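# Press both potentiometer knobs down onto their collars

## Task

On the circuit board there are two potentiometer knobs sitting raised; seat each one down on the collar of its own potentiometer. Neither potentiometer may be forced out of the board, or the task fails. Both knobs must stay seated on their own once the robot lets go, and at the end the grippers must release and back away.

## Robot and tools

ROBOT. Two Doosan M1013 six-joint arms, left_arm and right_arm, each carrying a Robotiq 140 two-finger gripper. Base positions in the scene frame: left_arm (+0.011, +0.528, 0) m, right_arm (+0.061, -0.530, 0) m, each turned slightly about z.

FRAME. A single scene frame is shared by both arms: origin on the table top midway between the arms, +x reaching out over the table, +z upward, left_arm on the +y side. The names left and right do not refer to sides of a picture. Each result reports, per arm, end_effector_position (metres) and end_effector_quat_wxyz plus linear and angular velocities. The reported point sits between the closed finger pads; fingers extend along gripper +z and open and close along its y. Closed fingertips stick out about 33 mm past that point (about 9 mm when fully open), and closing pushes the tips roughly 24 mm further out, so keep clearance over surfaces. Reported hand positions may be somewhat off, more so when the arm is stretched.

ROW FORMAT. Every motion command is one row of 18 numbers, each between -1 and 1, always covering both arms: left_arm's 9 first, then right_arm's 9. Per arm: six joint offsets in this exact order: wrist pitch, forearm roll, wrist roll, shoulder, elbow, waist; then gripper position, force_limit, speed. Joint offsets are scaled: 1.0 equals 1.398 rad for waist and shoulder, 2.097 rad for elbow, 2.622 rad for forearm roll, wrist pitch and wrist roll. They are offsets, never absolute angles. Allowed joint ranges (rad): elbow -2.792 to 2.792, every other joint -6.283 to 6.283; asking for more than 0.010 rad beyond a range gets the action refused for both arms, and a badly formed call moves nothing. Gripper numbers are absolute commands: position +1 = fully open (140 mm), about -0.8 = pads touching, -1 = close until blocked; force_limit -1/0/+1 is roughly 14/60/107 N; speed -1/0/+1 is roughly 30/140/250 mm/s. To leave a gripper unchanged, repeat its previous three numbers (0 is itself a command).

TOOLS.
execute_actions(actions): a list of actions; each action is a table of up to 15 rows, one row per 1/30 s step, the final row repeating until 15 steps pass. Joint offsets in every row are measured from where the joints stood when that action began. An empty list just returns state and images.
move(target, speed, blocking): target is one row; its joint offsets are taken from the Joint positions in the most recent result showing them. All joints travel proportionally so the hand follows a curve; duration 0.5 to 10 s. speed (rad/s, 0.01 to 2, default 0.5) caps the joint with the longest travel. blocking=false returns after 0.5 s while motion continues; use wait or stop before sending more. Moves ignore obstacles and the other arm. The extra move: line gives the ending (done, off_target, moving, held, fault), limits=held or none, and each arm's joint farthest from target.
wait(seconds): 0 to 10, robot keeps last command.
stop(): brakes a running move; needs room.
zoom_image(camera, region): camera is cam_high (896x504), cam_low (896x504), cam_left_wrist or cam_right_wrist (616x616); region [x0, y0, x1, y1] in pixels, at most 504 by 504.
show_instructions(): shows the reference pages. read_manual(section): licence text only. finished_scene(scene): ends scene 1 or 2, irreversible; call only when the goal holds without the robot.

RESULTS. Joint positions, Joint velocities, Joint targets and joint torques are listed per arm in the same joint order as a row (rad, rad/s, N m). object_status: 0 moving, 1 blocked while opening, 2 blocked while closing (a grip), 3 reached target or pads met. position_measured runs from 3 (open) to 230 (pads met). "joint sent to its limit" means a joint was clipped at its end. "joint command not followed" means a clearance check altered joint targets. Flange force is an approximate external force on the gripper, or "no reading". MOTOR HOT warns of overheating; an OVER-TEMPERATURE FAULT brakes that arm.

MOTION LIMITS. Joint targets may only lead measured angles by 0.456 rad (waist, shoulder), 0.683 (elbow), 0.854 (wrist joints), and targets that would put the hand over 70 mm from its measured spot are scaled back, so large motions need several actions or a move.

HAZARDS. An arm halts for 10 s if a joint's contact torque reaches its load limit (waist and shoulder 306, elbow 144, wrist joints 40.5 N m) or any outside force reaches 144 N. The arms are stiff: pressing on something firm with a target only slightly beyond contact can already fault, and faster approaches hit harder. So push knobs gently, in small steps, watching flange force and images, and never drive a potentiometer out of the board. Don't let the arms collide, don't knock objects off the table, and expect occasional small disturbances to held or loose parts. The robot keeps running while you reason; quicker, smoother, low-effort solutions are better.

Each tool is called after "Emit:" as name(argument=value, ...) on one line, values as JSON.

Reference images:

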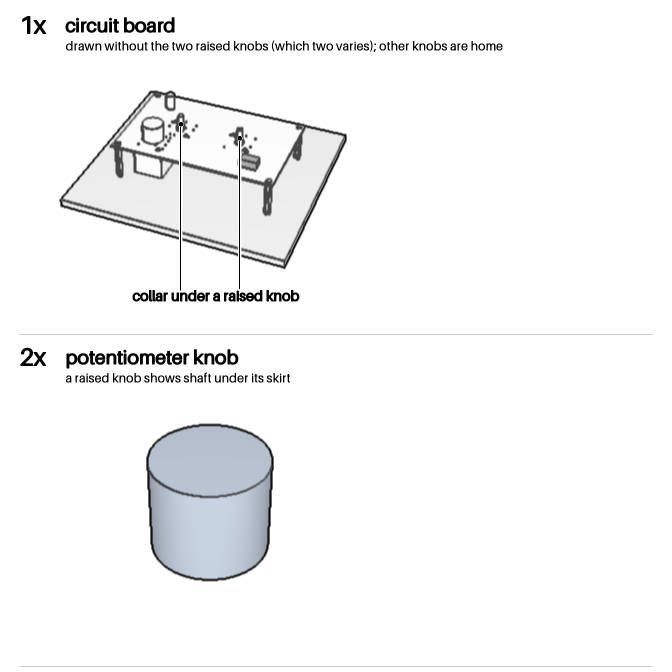

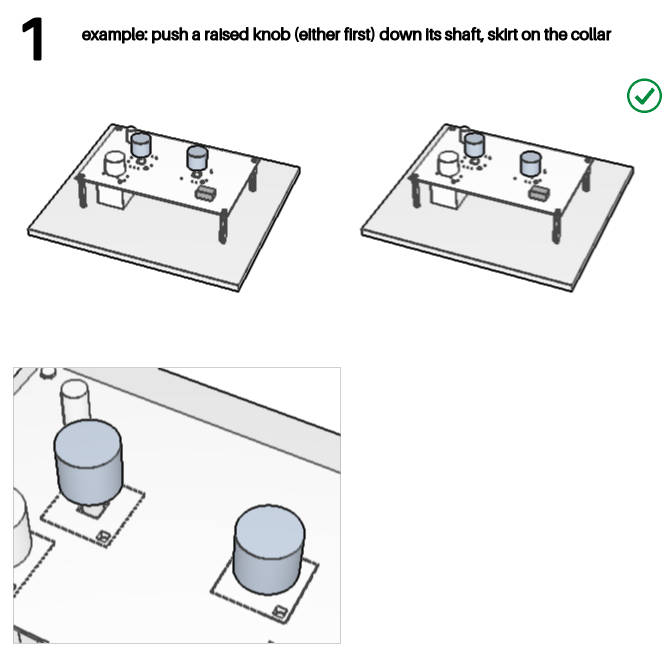

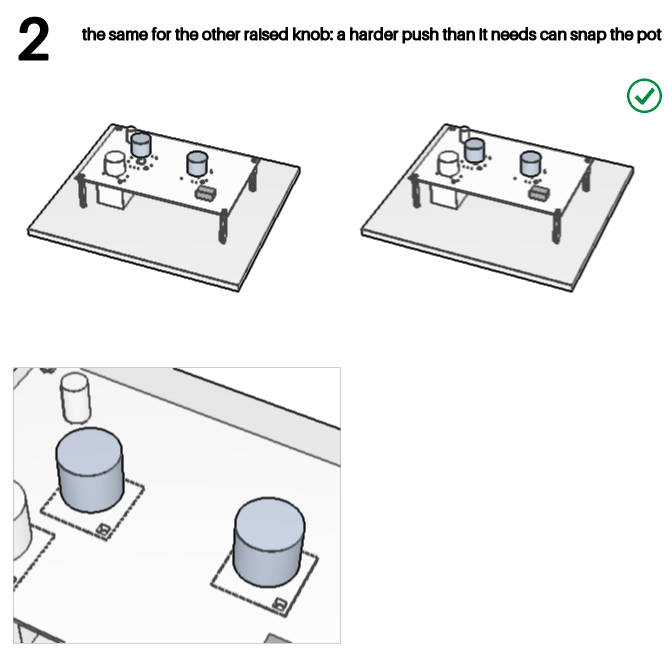

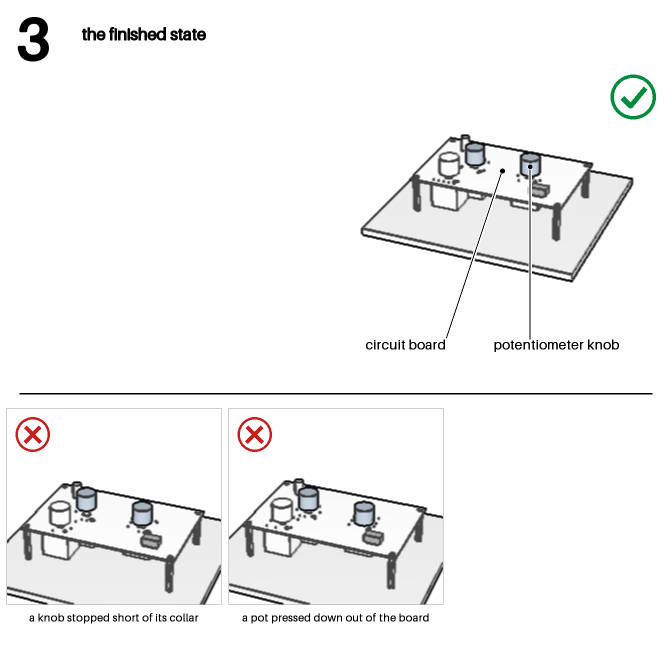

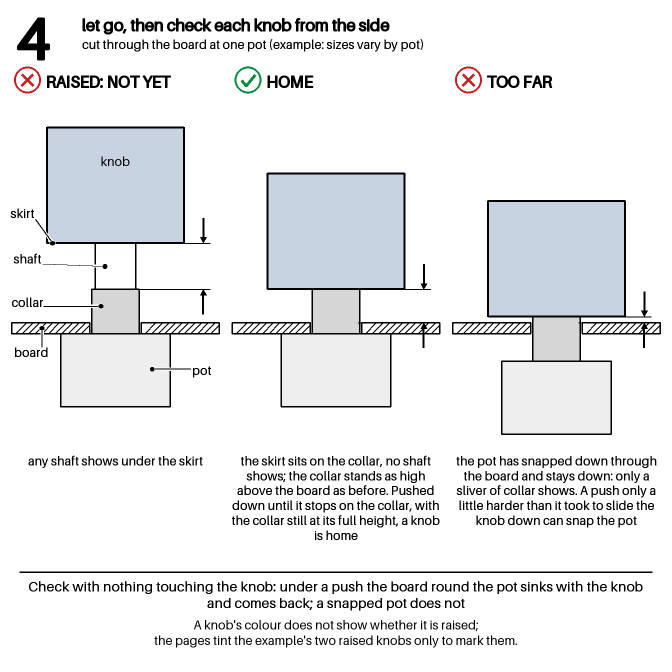

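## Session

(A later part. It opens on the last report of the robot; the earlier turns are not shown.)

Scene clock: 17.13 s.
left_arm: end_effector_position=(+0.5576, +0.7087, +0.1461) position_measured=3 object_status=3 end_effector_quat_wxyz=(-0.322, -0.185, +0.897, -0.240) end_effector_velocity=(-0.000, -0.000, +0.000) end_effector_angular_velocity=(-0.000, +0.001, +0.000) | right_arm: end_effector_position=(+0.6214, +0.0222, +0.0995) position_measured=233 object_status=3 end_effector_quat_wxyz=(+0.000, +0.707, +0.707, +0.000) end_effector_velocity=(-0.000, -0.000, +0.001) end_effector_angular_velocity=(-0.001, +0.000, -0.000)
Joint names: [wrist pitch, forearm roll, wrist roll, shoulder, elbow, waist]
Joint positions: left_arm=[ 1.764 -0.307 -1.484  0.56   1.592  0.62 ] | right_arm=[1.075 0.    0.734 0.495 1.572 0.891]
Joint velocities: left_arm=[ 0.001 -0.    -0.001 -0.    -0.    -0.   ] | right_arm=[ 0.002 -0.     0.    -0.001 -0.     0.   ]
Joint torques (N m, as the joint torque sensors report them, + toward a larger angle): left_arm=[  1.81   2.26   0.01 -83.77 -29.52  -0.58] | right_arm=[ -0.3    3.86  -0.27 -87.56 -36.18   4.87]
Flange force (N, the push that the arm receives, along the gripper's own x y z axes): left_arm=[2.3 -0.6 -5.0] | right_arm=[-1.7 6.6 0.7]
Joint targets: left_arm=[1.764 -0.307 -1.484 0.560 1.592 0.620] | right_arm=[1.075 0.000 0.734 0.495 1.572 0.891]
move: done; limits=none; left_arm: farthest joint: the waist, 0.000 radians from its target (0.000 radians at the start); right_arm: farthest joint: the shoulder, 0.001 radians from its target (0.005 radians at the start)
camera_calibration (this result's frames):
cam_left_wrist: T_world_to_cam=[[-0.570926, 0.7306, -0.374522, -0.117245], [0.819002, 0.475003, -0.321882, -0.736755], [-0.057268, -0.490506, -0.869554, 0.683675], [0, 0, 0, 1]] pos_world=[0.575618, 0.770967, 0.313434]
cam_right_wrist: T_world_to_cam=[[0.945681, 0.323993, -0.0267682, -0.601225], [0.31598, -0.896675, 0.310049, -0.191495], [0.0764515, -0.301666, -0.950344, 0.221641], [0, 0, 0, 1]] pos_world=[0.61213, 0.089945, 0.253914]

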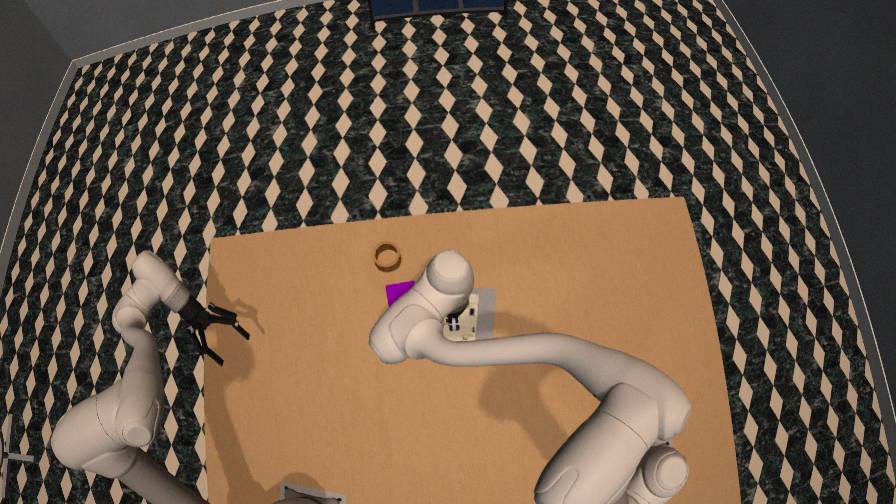

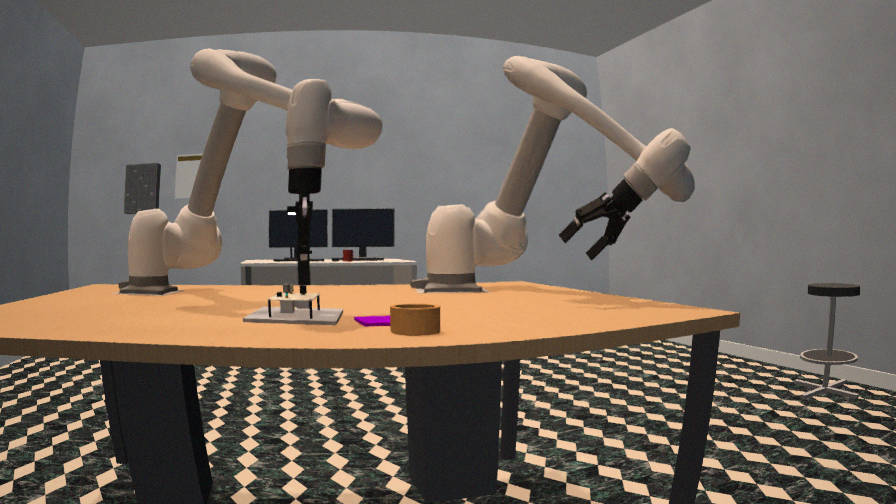

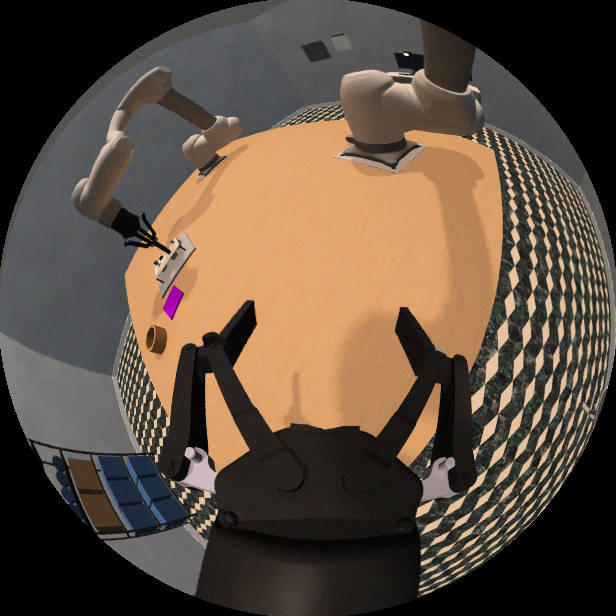

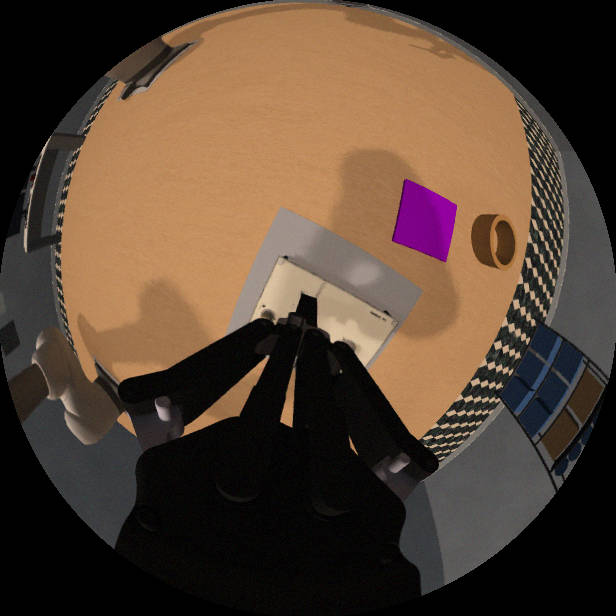

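Emit:
move(target=[0,0,0,0,0,0,1,0,0,-0.00385,0,0,0.00342,0.00253,0,-1,0,0], speed=0.01)

Emit:
execute_actions(actions=[])

Scene clock: 18.73 s.
left_arm: end_effector_position=(+0.5576, +0.7087, +0.1461) position_measured=3 object_status=3 end_effector_quat_wxyz=(-0.322, -0.185, +0.897, -0.240) end_effector_velocity=(+0.000, -0.000, -0.000) end_effector_angular_velocity=(+0.000, -0.000, -0.000) | right_arm: end_effector_position=(+0.6214, +0.0222, +0.0932) position_measured=233 object_status=3 end_effector_quat_wxyz=(+0.000, +0.707, +0.707, +0.000) end_effector_velocity=(-0.001, -0.000, -0.001) end_effector_angular_velocity=(-0.001, +0.002, -0.001)
Joint names: [wrist pitch, forearm roll, wrist roll, shoulder, elbow, waist]
Joint positions: left_arm=[ 1.764 -0.307 -1.484  0.56   1.592  0.62 ] | right_arm=[1.065 0.    0.734 0.5   1.577 0.891]
Joint velocities: left_arm=[-0.001 -0.    -0.     0.    -0.    -0.001] | right_arm=[-0.     0.001  0.001  0.     0.002 -0.   ]
Joint torques (N m, as the joint torque sensors report them, + toward a larger angle): left_arm=[  1.72   2.35   0.17 -84.17 -29.46  -1.09] | right_arm=[ -0.08   3.91  -0.25 -75.11 -28.44   2.69]
Flange force (N, the push that the arm receives, along the gripper's own x y z axes): left_arm=[1.4 -0.2 -5.3] | right_arm=[-0.4 4.0 -14.9]
Joint targets: left_arm=[1.764 -0.307 -1.484 0.560 1.592 0.620] | right_arm=[1.065 0.000 0.734 0.500 1.577 0.891]
move: done; limits=none; left_arm: farthest joint: the waist, 0.000 radians from its target (0.000 radians at the start); right_arm: farthest joint: the waist, 0.000 radians from its target (0.000 radians at the start)
camera_calibration (this result's frames):
cam_left_wrist: T_world_to_cam=[[-0.570926, 0.7306, -0.374523, -0.117245], [0.819002, 0.475003, -0.321882, -0.736755], [-0.0572678, -0.490506, -0.869554, 0.683675], [0, 0, 0, 1]] pos_world=[0.575618, 0.770967, 0.313434]
cam_right_wrist: T_world_to_cam=[[0.945683, 0.323994, -0.0266836, -0.601334], [0.315958, -0.896694, 0.310016, -0.18956], [0.0765164, -0.301607, -0.950357, 0.215628], [0, 0, 0, 1]] pos_world=[0.612066, 0.0898865, 0.247645]

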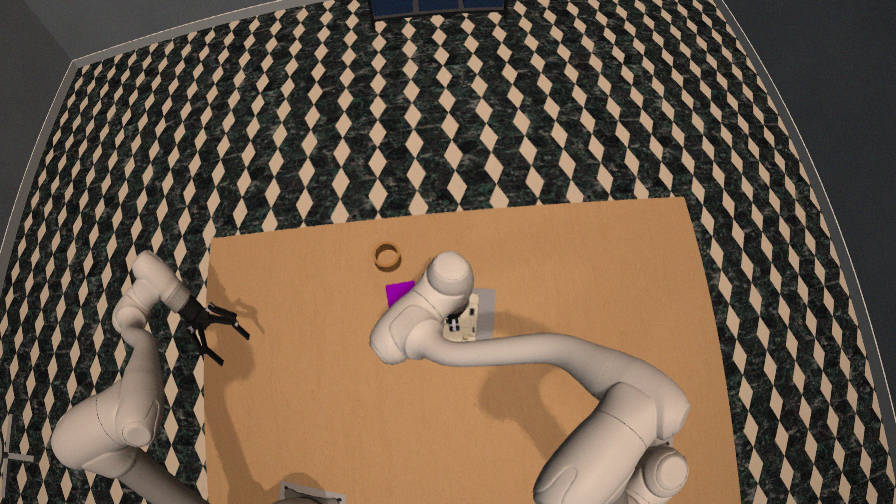

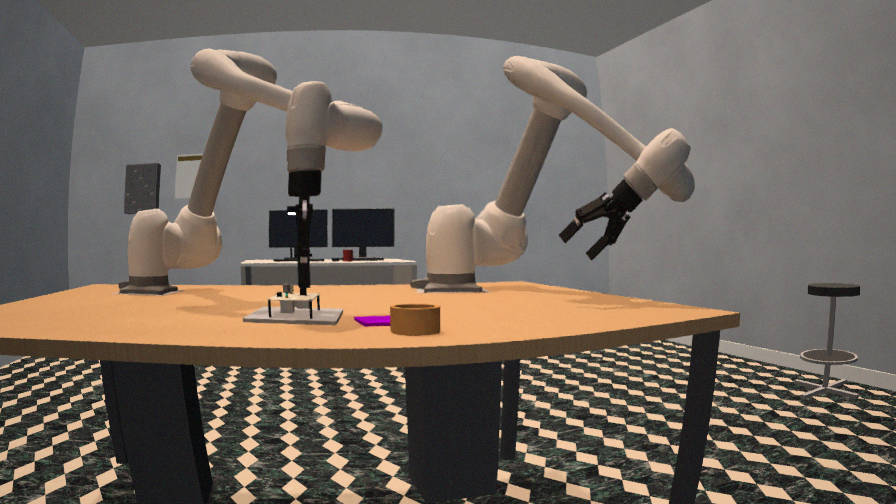

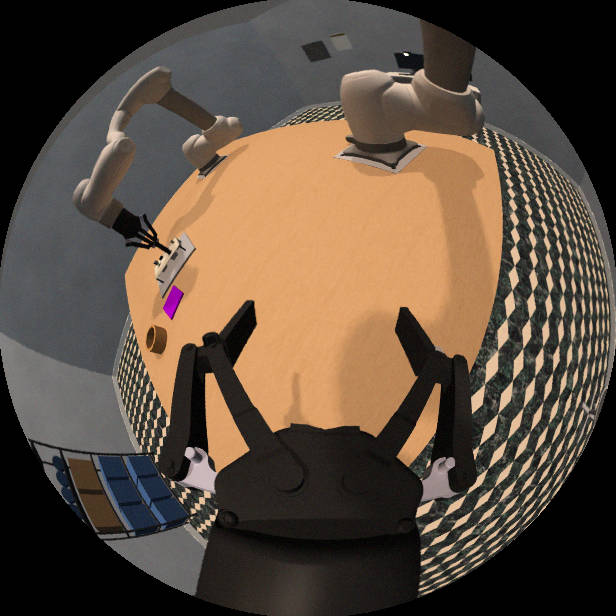

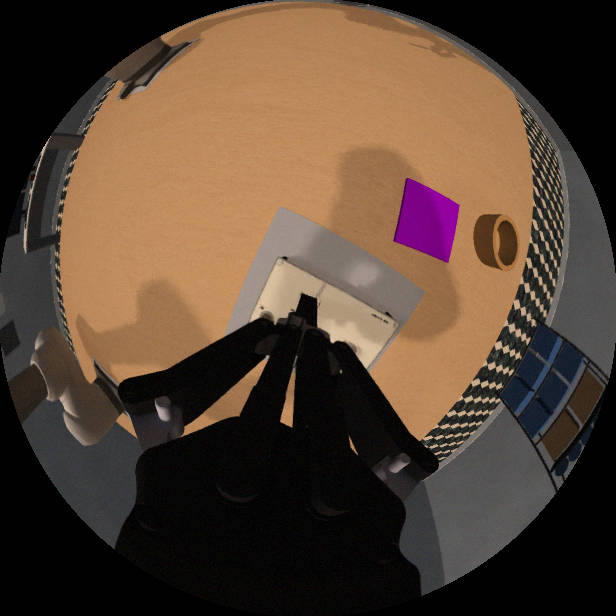

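Scene clock: 18.73 s.
left_arm: end_effector_position=(+0.5576, +0.7087, +0.1461) position_measured=3 object_status=3 end_effector_quat_wxyz=(-0.322, -0.185, +0.897, -0.240) end_effector_velocity=(+0.000, -0.000, -0.000) end_effector_angular_velocity=(+0.000, -0.000, -0.000) | right_arm: end_effector_position=(+0.6214, +0.0222, +0.0932) position_measured=233 object_status=3 end_effector_quat_wxyz=(+0.000, +0.707, +0.707, +0.000) end_effector_velocity=(-0.001, -0.000, -0.001) end_effector_angular_velocity=(-0.001, +0.002, -0.001)
Joint names: [wrist pitch, forearm roll, wrist roll, shoulder, elbow, waist]
Joint positions: left_arm=[ 1.764 -0.307 -1.484  0.56   1.592  0.62 ] | right_arm=[1.065 0.    0.734 0.5   1.577 0.891]
Joint velocities: left_arm=[-0.001 -0.    -0.     0.    -0.    -0.001] | right_arm=[-0.     0.001  0.001  0.     0.002 -0.   ]
Joint torques (N m, as the joint torque sensors report them, + toward a larger angle): left_arm=[  1.72   2.35   0.17 -84.17 -29.46  -1.09] | right_arm=[ -0.08   3.91  -0.25 -75.11 -28.44   2.69]
Flange force (N, the push that the arm receives, along the gripper's own x y z axes): left_arm=[1.4 -0.2 -5.3] | right_arm=[-0.4 4.0 -14.9]
Joint targets: left_arm=[1.764 -0.307 -1.484 0.560 1.592 0.620] | right_arm=[1.065 0.000 0.734 0.500 1.577 0.891]
camera_calibration (this result's frames):
cam_left_wrist: T_world_to_cam=[[-0.570926, 0.7306, -0.374523, -0.117245], [0.819002, 0.475003, -0.321882, -0.736755], [-0.0572678, -0.490506, -0.869554, 0.683675], [0, 0, 0, 1]] pos_world=[0.575618, 0.770967, 0.313434]
cam_right_wrist: T_world_to_cam=[[0.945683, 0.323994, -0.0266836, -0.601334], [0.315958, -0.896694, 0.310016, -0.18956], [0.0765164, -0.301607, -0.950357, 0.215628], [0, 0, 0, 1]] pos_world=[0.612066, 0.0898865, 0.247645]

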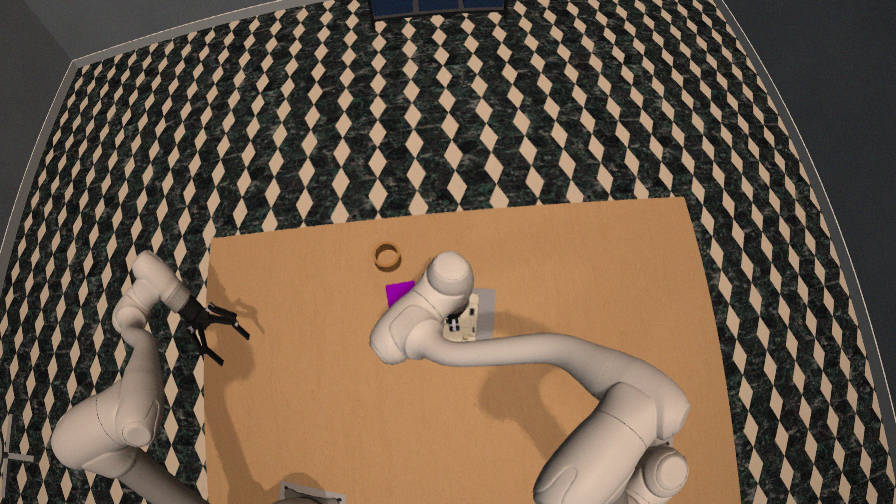

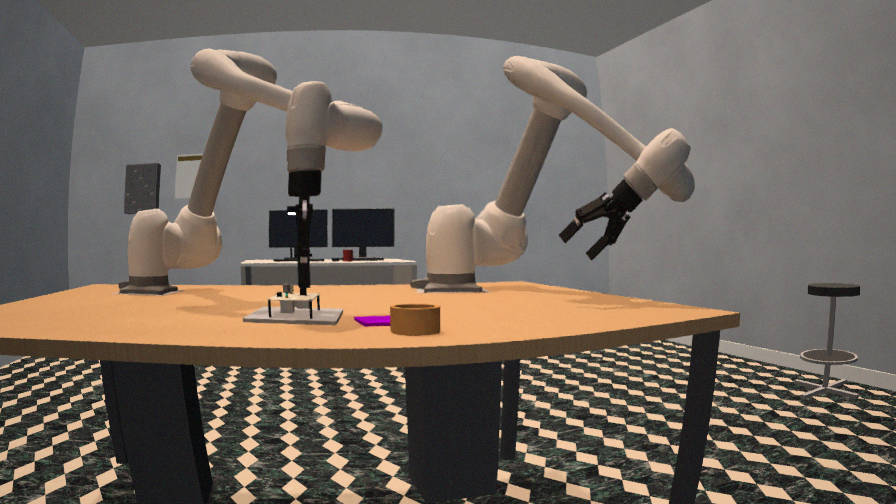

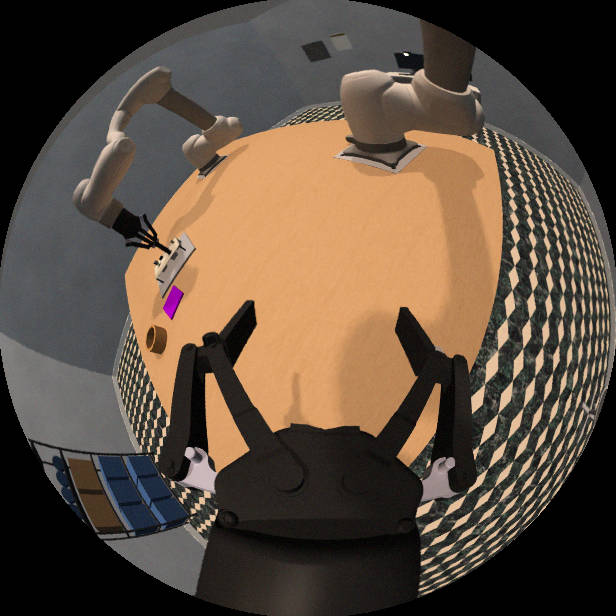

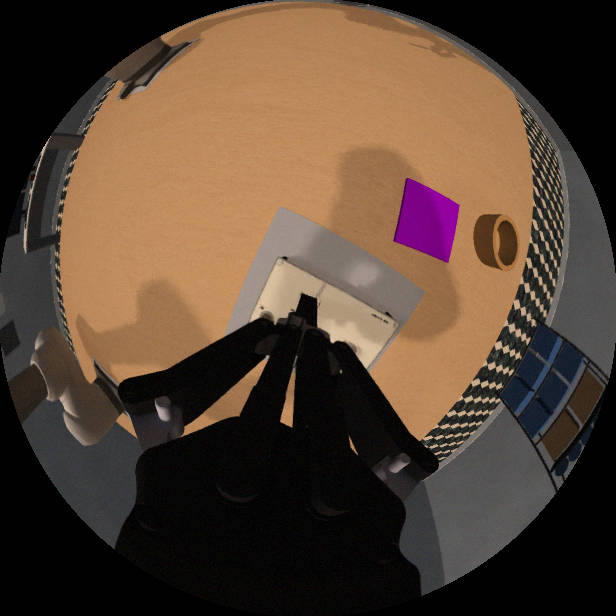

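Emit:
move(target=[0,0,0,0,0,0,1,0,0,-0.00036,0,0,0.00032,0.00024,0,-1,0,0], speed=0.01)

Scene clock: 19.67 s.
left_arm: end_effector_position=(+0.5576, +0.7087, +0.1461) position_measured=3 object_status=3 end_effector_quat_wxyz=(-0.322, -0.185, +0.897, -0.240) end_effector_velocity=(+0.000, -0.000, +0.000) end_effector_angular_velocity=(-0.001, +0.001, -0.001) | right_arm: end_effector_position=(+0.6213, +0.0222, +0.0926) position_measured=233 object_status=3 end_effector_quat_wxyz=(+0.000, +0.707, +0.707, +0.000) end_effector_velocity=(+0.000, -0.000, -0.000) end_effector_angular_velocity=(-0.001, -0.000, +0.001)
Joint names: [wrist pitch, forearm roll, wrist roll, shoulder, elbow, waist]
Joint positions: left_arm=[ 1.764 -0.307 -1.484  0.56   1.592  0.62 ] | right_arm=[1.064 0.    0.734 0.5   1.578 0.891]
Joint velocities: left_arm=[ 0.001  0.     0.     0.001 -0.001 -0.   ] | right_arm=[ 0.    -0.001 -0.001  0.    -0.     0.   ]
Joint torques (N m, as the joint torque sensors report them, + toward a larger angle): left_arm=[  1.8    2.3    0.06 -84.16 -29.83  -1.07] | right_arm=[ -0.62   4.41  -0.07 -72.52 -27.16   4.95]
Flange force (N, the push that the arm receives, along the gripper's own x y z axes): left_arm=[1.7 -0.1 -4.8] | right_arm=[-2.8 6.0 -18.8]
Joint targets: left_arm=[1.764 -0.307 -1.484 0.560 1.592 0.620] | right_arm=[1.064 0.000 0.734 0.500 1.578 0.891]
move: done; limits=none; left_arm: farthest joint: the waist, 0.000 radians from its target (0.000 radians at the start); right_arm: farthest joint: the waist, 0.000 radians from its target (0.000 radians at the start)
camera_calibration (this result's frames):
cam_left_wrist: T_world_to_cam=[[-0.570926, 0.7306, -0.374522, -0.117245], [0.819002, 0.475003, -0.321882, -0.736755], [-0.057268, -0.490505, -0.869554, 0.683676], [0, 0, 0, 1]] pos_world=[0.575618, 0.770967, 0.313434]
cam_right_wrist: T_world_to_cam=[[0.945683, 0.323995, -0.0266795, -0.601338], [0.315957, -0.896695, 0.310014, -0.189383], [0.0765196, -0.301605, -0.950357, 0.215069], [0, 0, 0, 1]] pos_world=[0.612055, 0.0898772, 0.247061]

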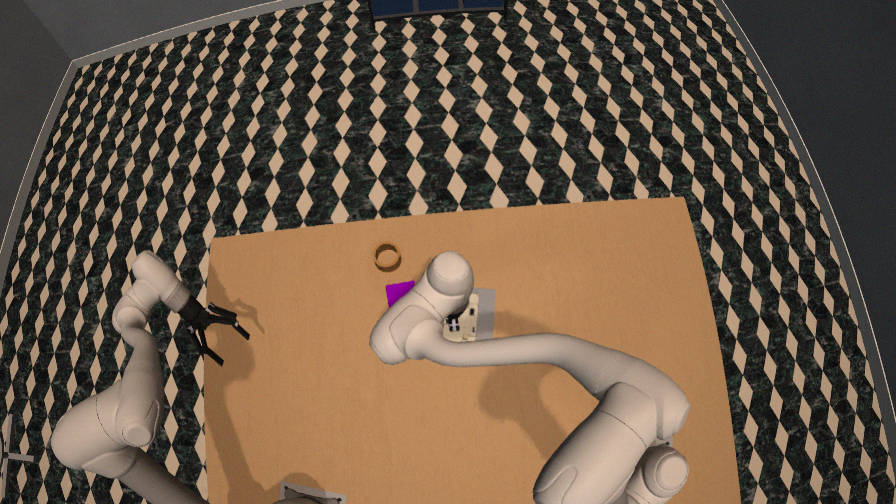

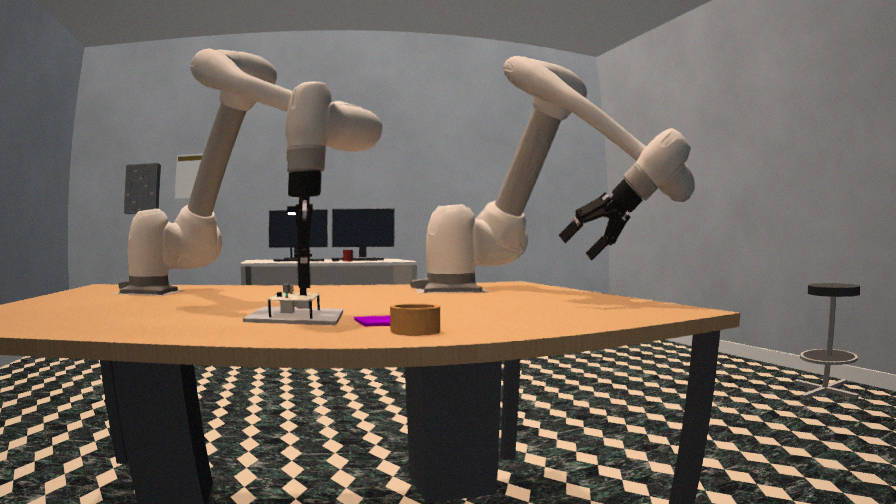

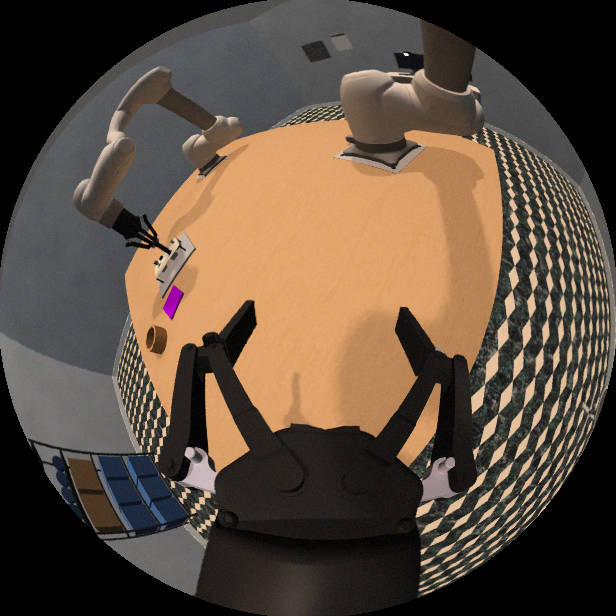

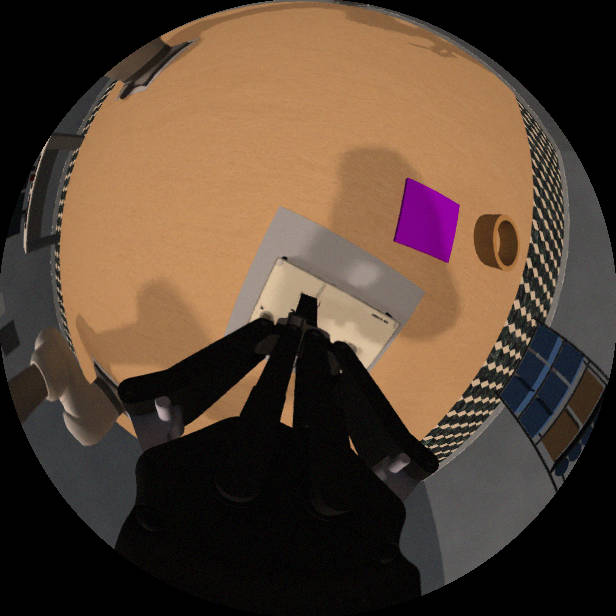

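Emit:
move(target=[0,0,0,0,0,0,1,0,0,0.01084,0,0,-0.00963,-0.00713,0,-1,0,0], speed=0.05)

Emit:
move(target=[0,0,0,0,0,0,1,0,0,0.00873,0,-0.03314,0.02139,-0.02508,-0.06216,-1,0,0], speed=0.12)

Emit:
zoom_image(camera="cam_low", region=[270, 260, 320, 310])

Emit:
zoom_image(camera="cam_right_wrist", region=[240, 230, 370, 340])

Scene clock: 21.73 s.
left_arm: end_effector_position=(+0.5576, +0.7087, +0.1461) position_measured=3 object_status=3 end_effector_quat_wxyz=(-0.322, -0.185, +0.897, -0.240) end_effector_velocity=(-0.000, -0.001, -0.000) end_effector_angular_velocity=(+0.000, +0.000, -0.001) | right_arm: end_effector_position=(+0.6215, +0.0223, +0.1105) position_measured=233 object_status=3 end_effector_quat_wxyz=(+0.000, +0.707, +0.707, +0.000) end_effector_velocity=(+0.001, +0.000, +0.001) end_effector_angular_velocity=(+0.000, -0.001, +0.001)
Joint names: [wrist pitch, forearm roll, wrist roll, shoulder, elbow, waist]
Joint positions: left_arm=[ 1.764 -0.307 -1.484  0.56   1.592  0.62 ] | right_arm=[1.092 0.    0.734 0.487 1.563 0.891]
Joint velocities: left_arm=[-0.    -0.    -0.    -0.     0.001 -0.001] | right_arm=[ 0.001 -0.    -0.    -0.001 -0.002 -0.   ]
Joint torques (N m, as the joint torque sensors report them, + toward a larger angle): left_arm=[  1.8    2.5    0.04 -84.17 -29.34  -1.18] | right_arm=[ -0.2    4.06   0.39 -86.13 -37.17   4.36]
Flange force (N, the push that the arm receives, along the gripper's own x y z axes): left_arm=[1.6 -0.1 -5.5] | right_arm=[-3.9 4.7 0.5]
Joint targets: left_arm=[1.764 -0.307 -1.484 0.560 1.592 0.620] | right_arm=[1.092 0.000 0.734 0.487 1.563 0.891]
move: done; limits=none; left_arm: farthest joint: the waist, 0.000 radians from its target (0.000 radians at the start); right_arm: farthest joint: the waist, 0.000 radians from its target (0.000 radians at the start)
camera_calibration (this result's frames):
cam_left_wrist: T_world_to_cam=[[-0.570926, 0.7306, -0.374522, -0.117245], [0.819002, 0.475003, -0.321882, -0.736755], [-0.0572679, -0.490505, -0.869554, 0.683675], [0, 0, 0, 1]] pos_world=[0.575618, 0.770967, 0.313434]
cam_right_wrist: T_world_to_cam=[[0.945682, 0.323994, -0.0267056, -0.601001], [0.315964, -0.896689, 0.310025, -0.194872], [0.0764996, -0.301623, -0.950353, 0.232088], [0, 0, 0, 1]] pos_world=[0.612173, 0.0899837, 0.26493]

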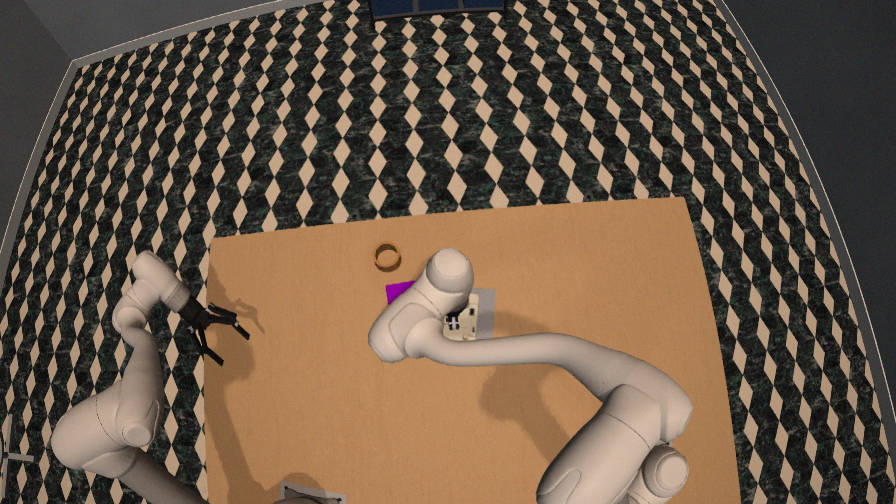

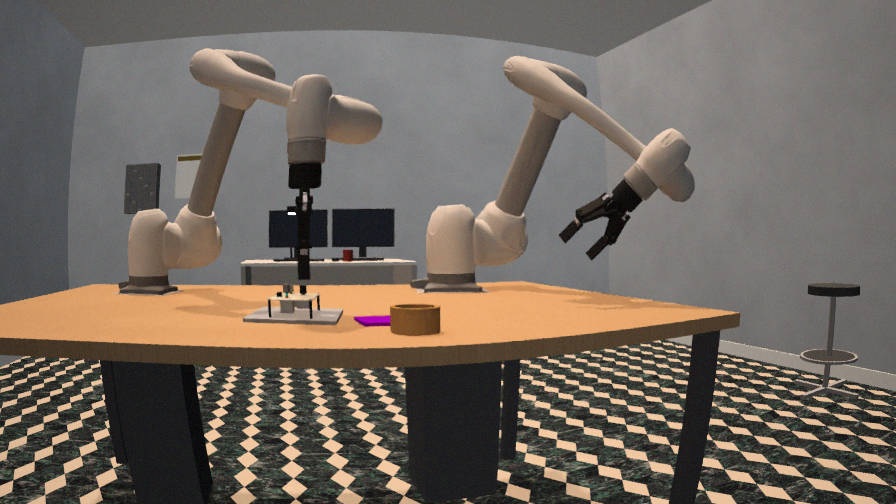

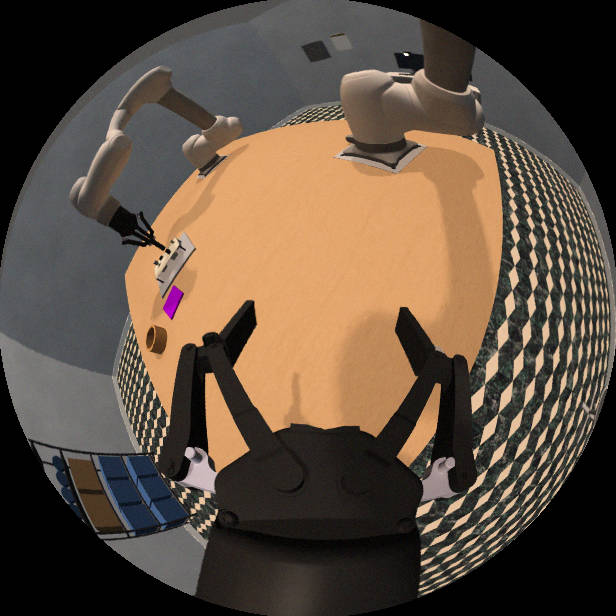

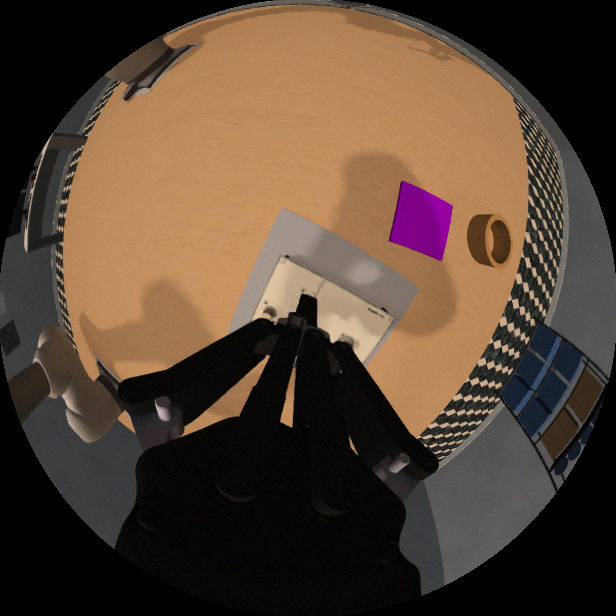

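Scene clock: 22.83 s.
left_arm: end_effector_position=(+0.5576, +0.7087, +0.1461) position_measured=3 object_status=3 end_effector_quat_wxyz=(-0.322, -0.185, +0.897, -0.240) end_effector_velocity=(-0.000, -0.000, -0.000) end_effector_angular_velocity=(-0.000, +0.001, -0.000) | right_arm: end_effector_position=(+0.6847, -0.0152, +0.1129) position_measured=233 object_status=3 end_effector_quat_wxyz=(-0.000, +0.707, +0.707, -0.000) end_effector_velocity=(+0.001, -0.001, -0.000) end_effector_angular_velocity=(-0.000, +0.000, +0.000)
Joint names: [wrist pitch, forearm roll, wrist roll, shoulder, elbow, waist]
Joint positions: left_arm=[ 1.764 -0.307 -1.484  0.56   1.592  0.62 ] | right_arm=[1.115 0.    0.648 0.517 1.51  0.804]
Joint velocities: left_arm=[-0.    -0.     0.     0.     0.001 -0.   ] | right_arm=[ 0.     0.    -0.001  0.001 -0.001 -0.001]
Joint torques (N m, as the joint torque sensors report them, + toward a larger angle): left_arm=[  1.66   2.34   0.06 -84.64 -29.82  -1.24] | right_arm=[ -0.69   4.16   0.41 -91.2  -36.96   4.78]
Flange force (N, the push that the arm receives, along the gripper's own x y z axes): left_arm=[1.2 0.2 -4.8] | right_arm=[-1.5 7.9 0.6]
Joint targets: left_arm=[1.764 -0.307 -1.484 0.560 1.592 0.620] | right_arm=[1.115 0.000 0.647 0.517 1.510 0.804]
move: done; limits=none; left_arm: farthest joint: the waist, 0.000 radians from its target (0.000 radians at the start); right_arm: farthest joint: the waist, 0.000 radians from its target (0.086 radians at the start)
camera_calibration (this result's frames):
cam_right_wrist: T_world_to_cam=[[0.945684, 0.323973, -0.0268841, -0.648543], [0.315992, -0.896656, 0.310092, -0.249265], [0.0763558, -0.301745, -0.950326, 0.218317], [0, 0, 0, 1]] pos_world=[0.675413, 0.0524817, 0.267332]

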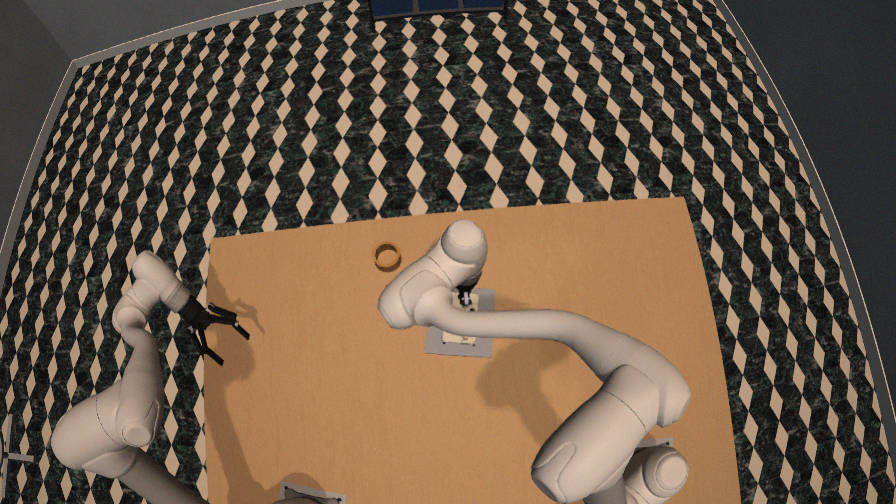

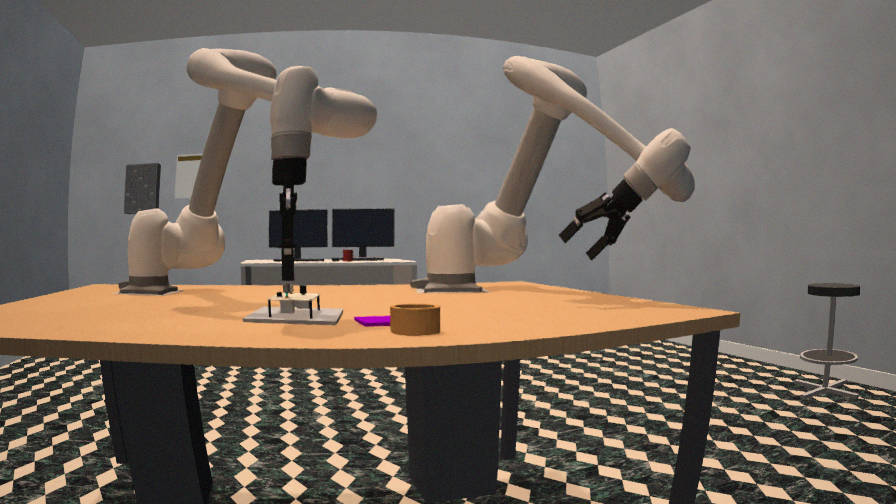

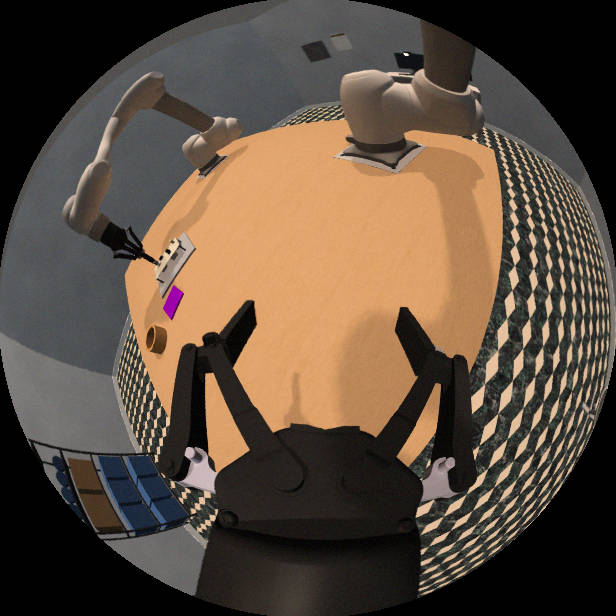

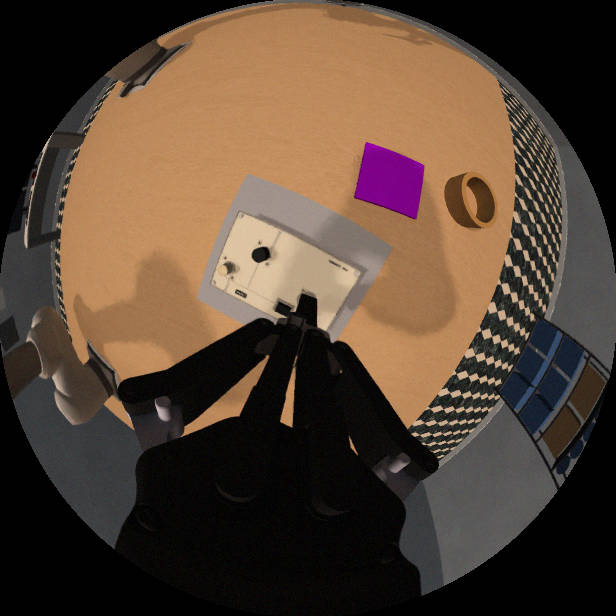

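Region (270, 260, 320, 310) of cam_low's 896x504 image, scaled by 10.080, with more detail than that image has.

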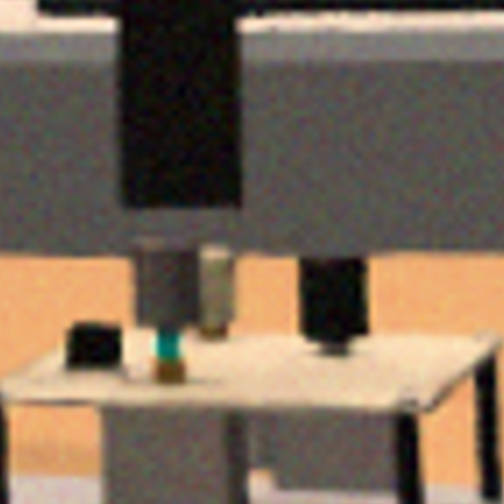

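Region (240, 230, 370, 340) of cam_right_wrist's 616x616 image, scaled by 3.877, with more detail than that image has; it fills the top 426 rows of this view, and the rest is white.

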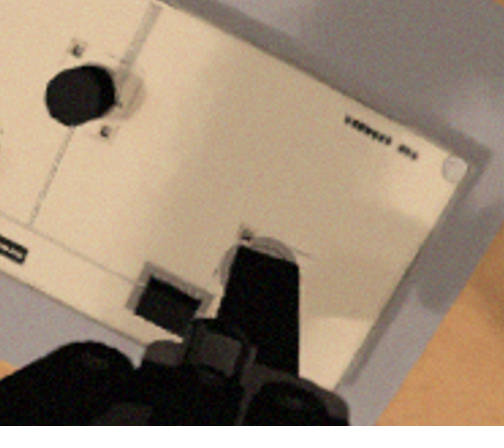

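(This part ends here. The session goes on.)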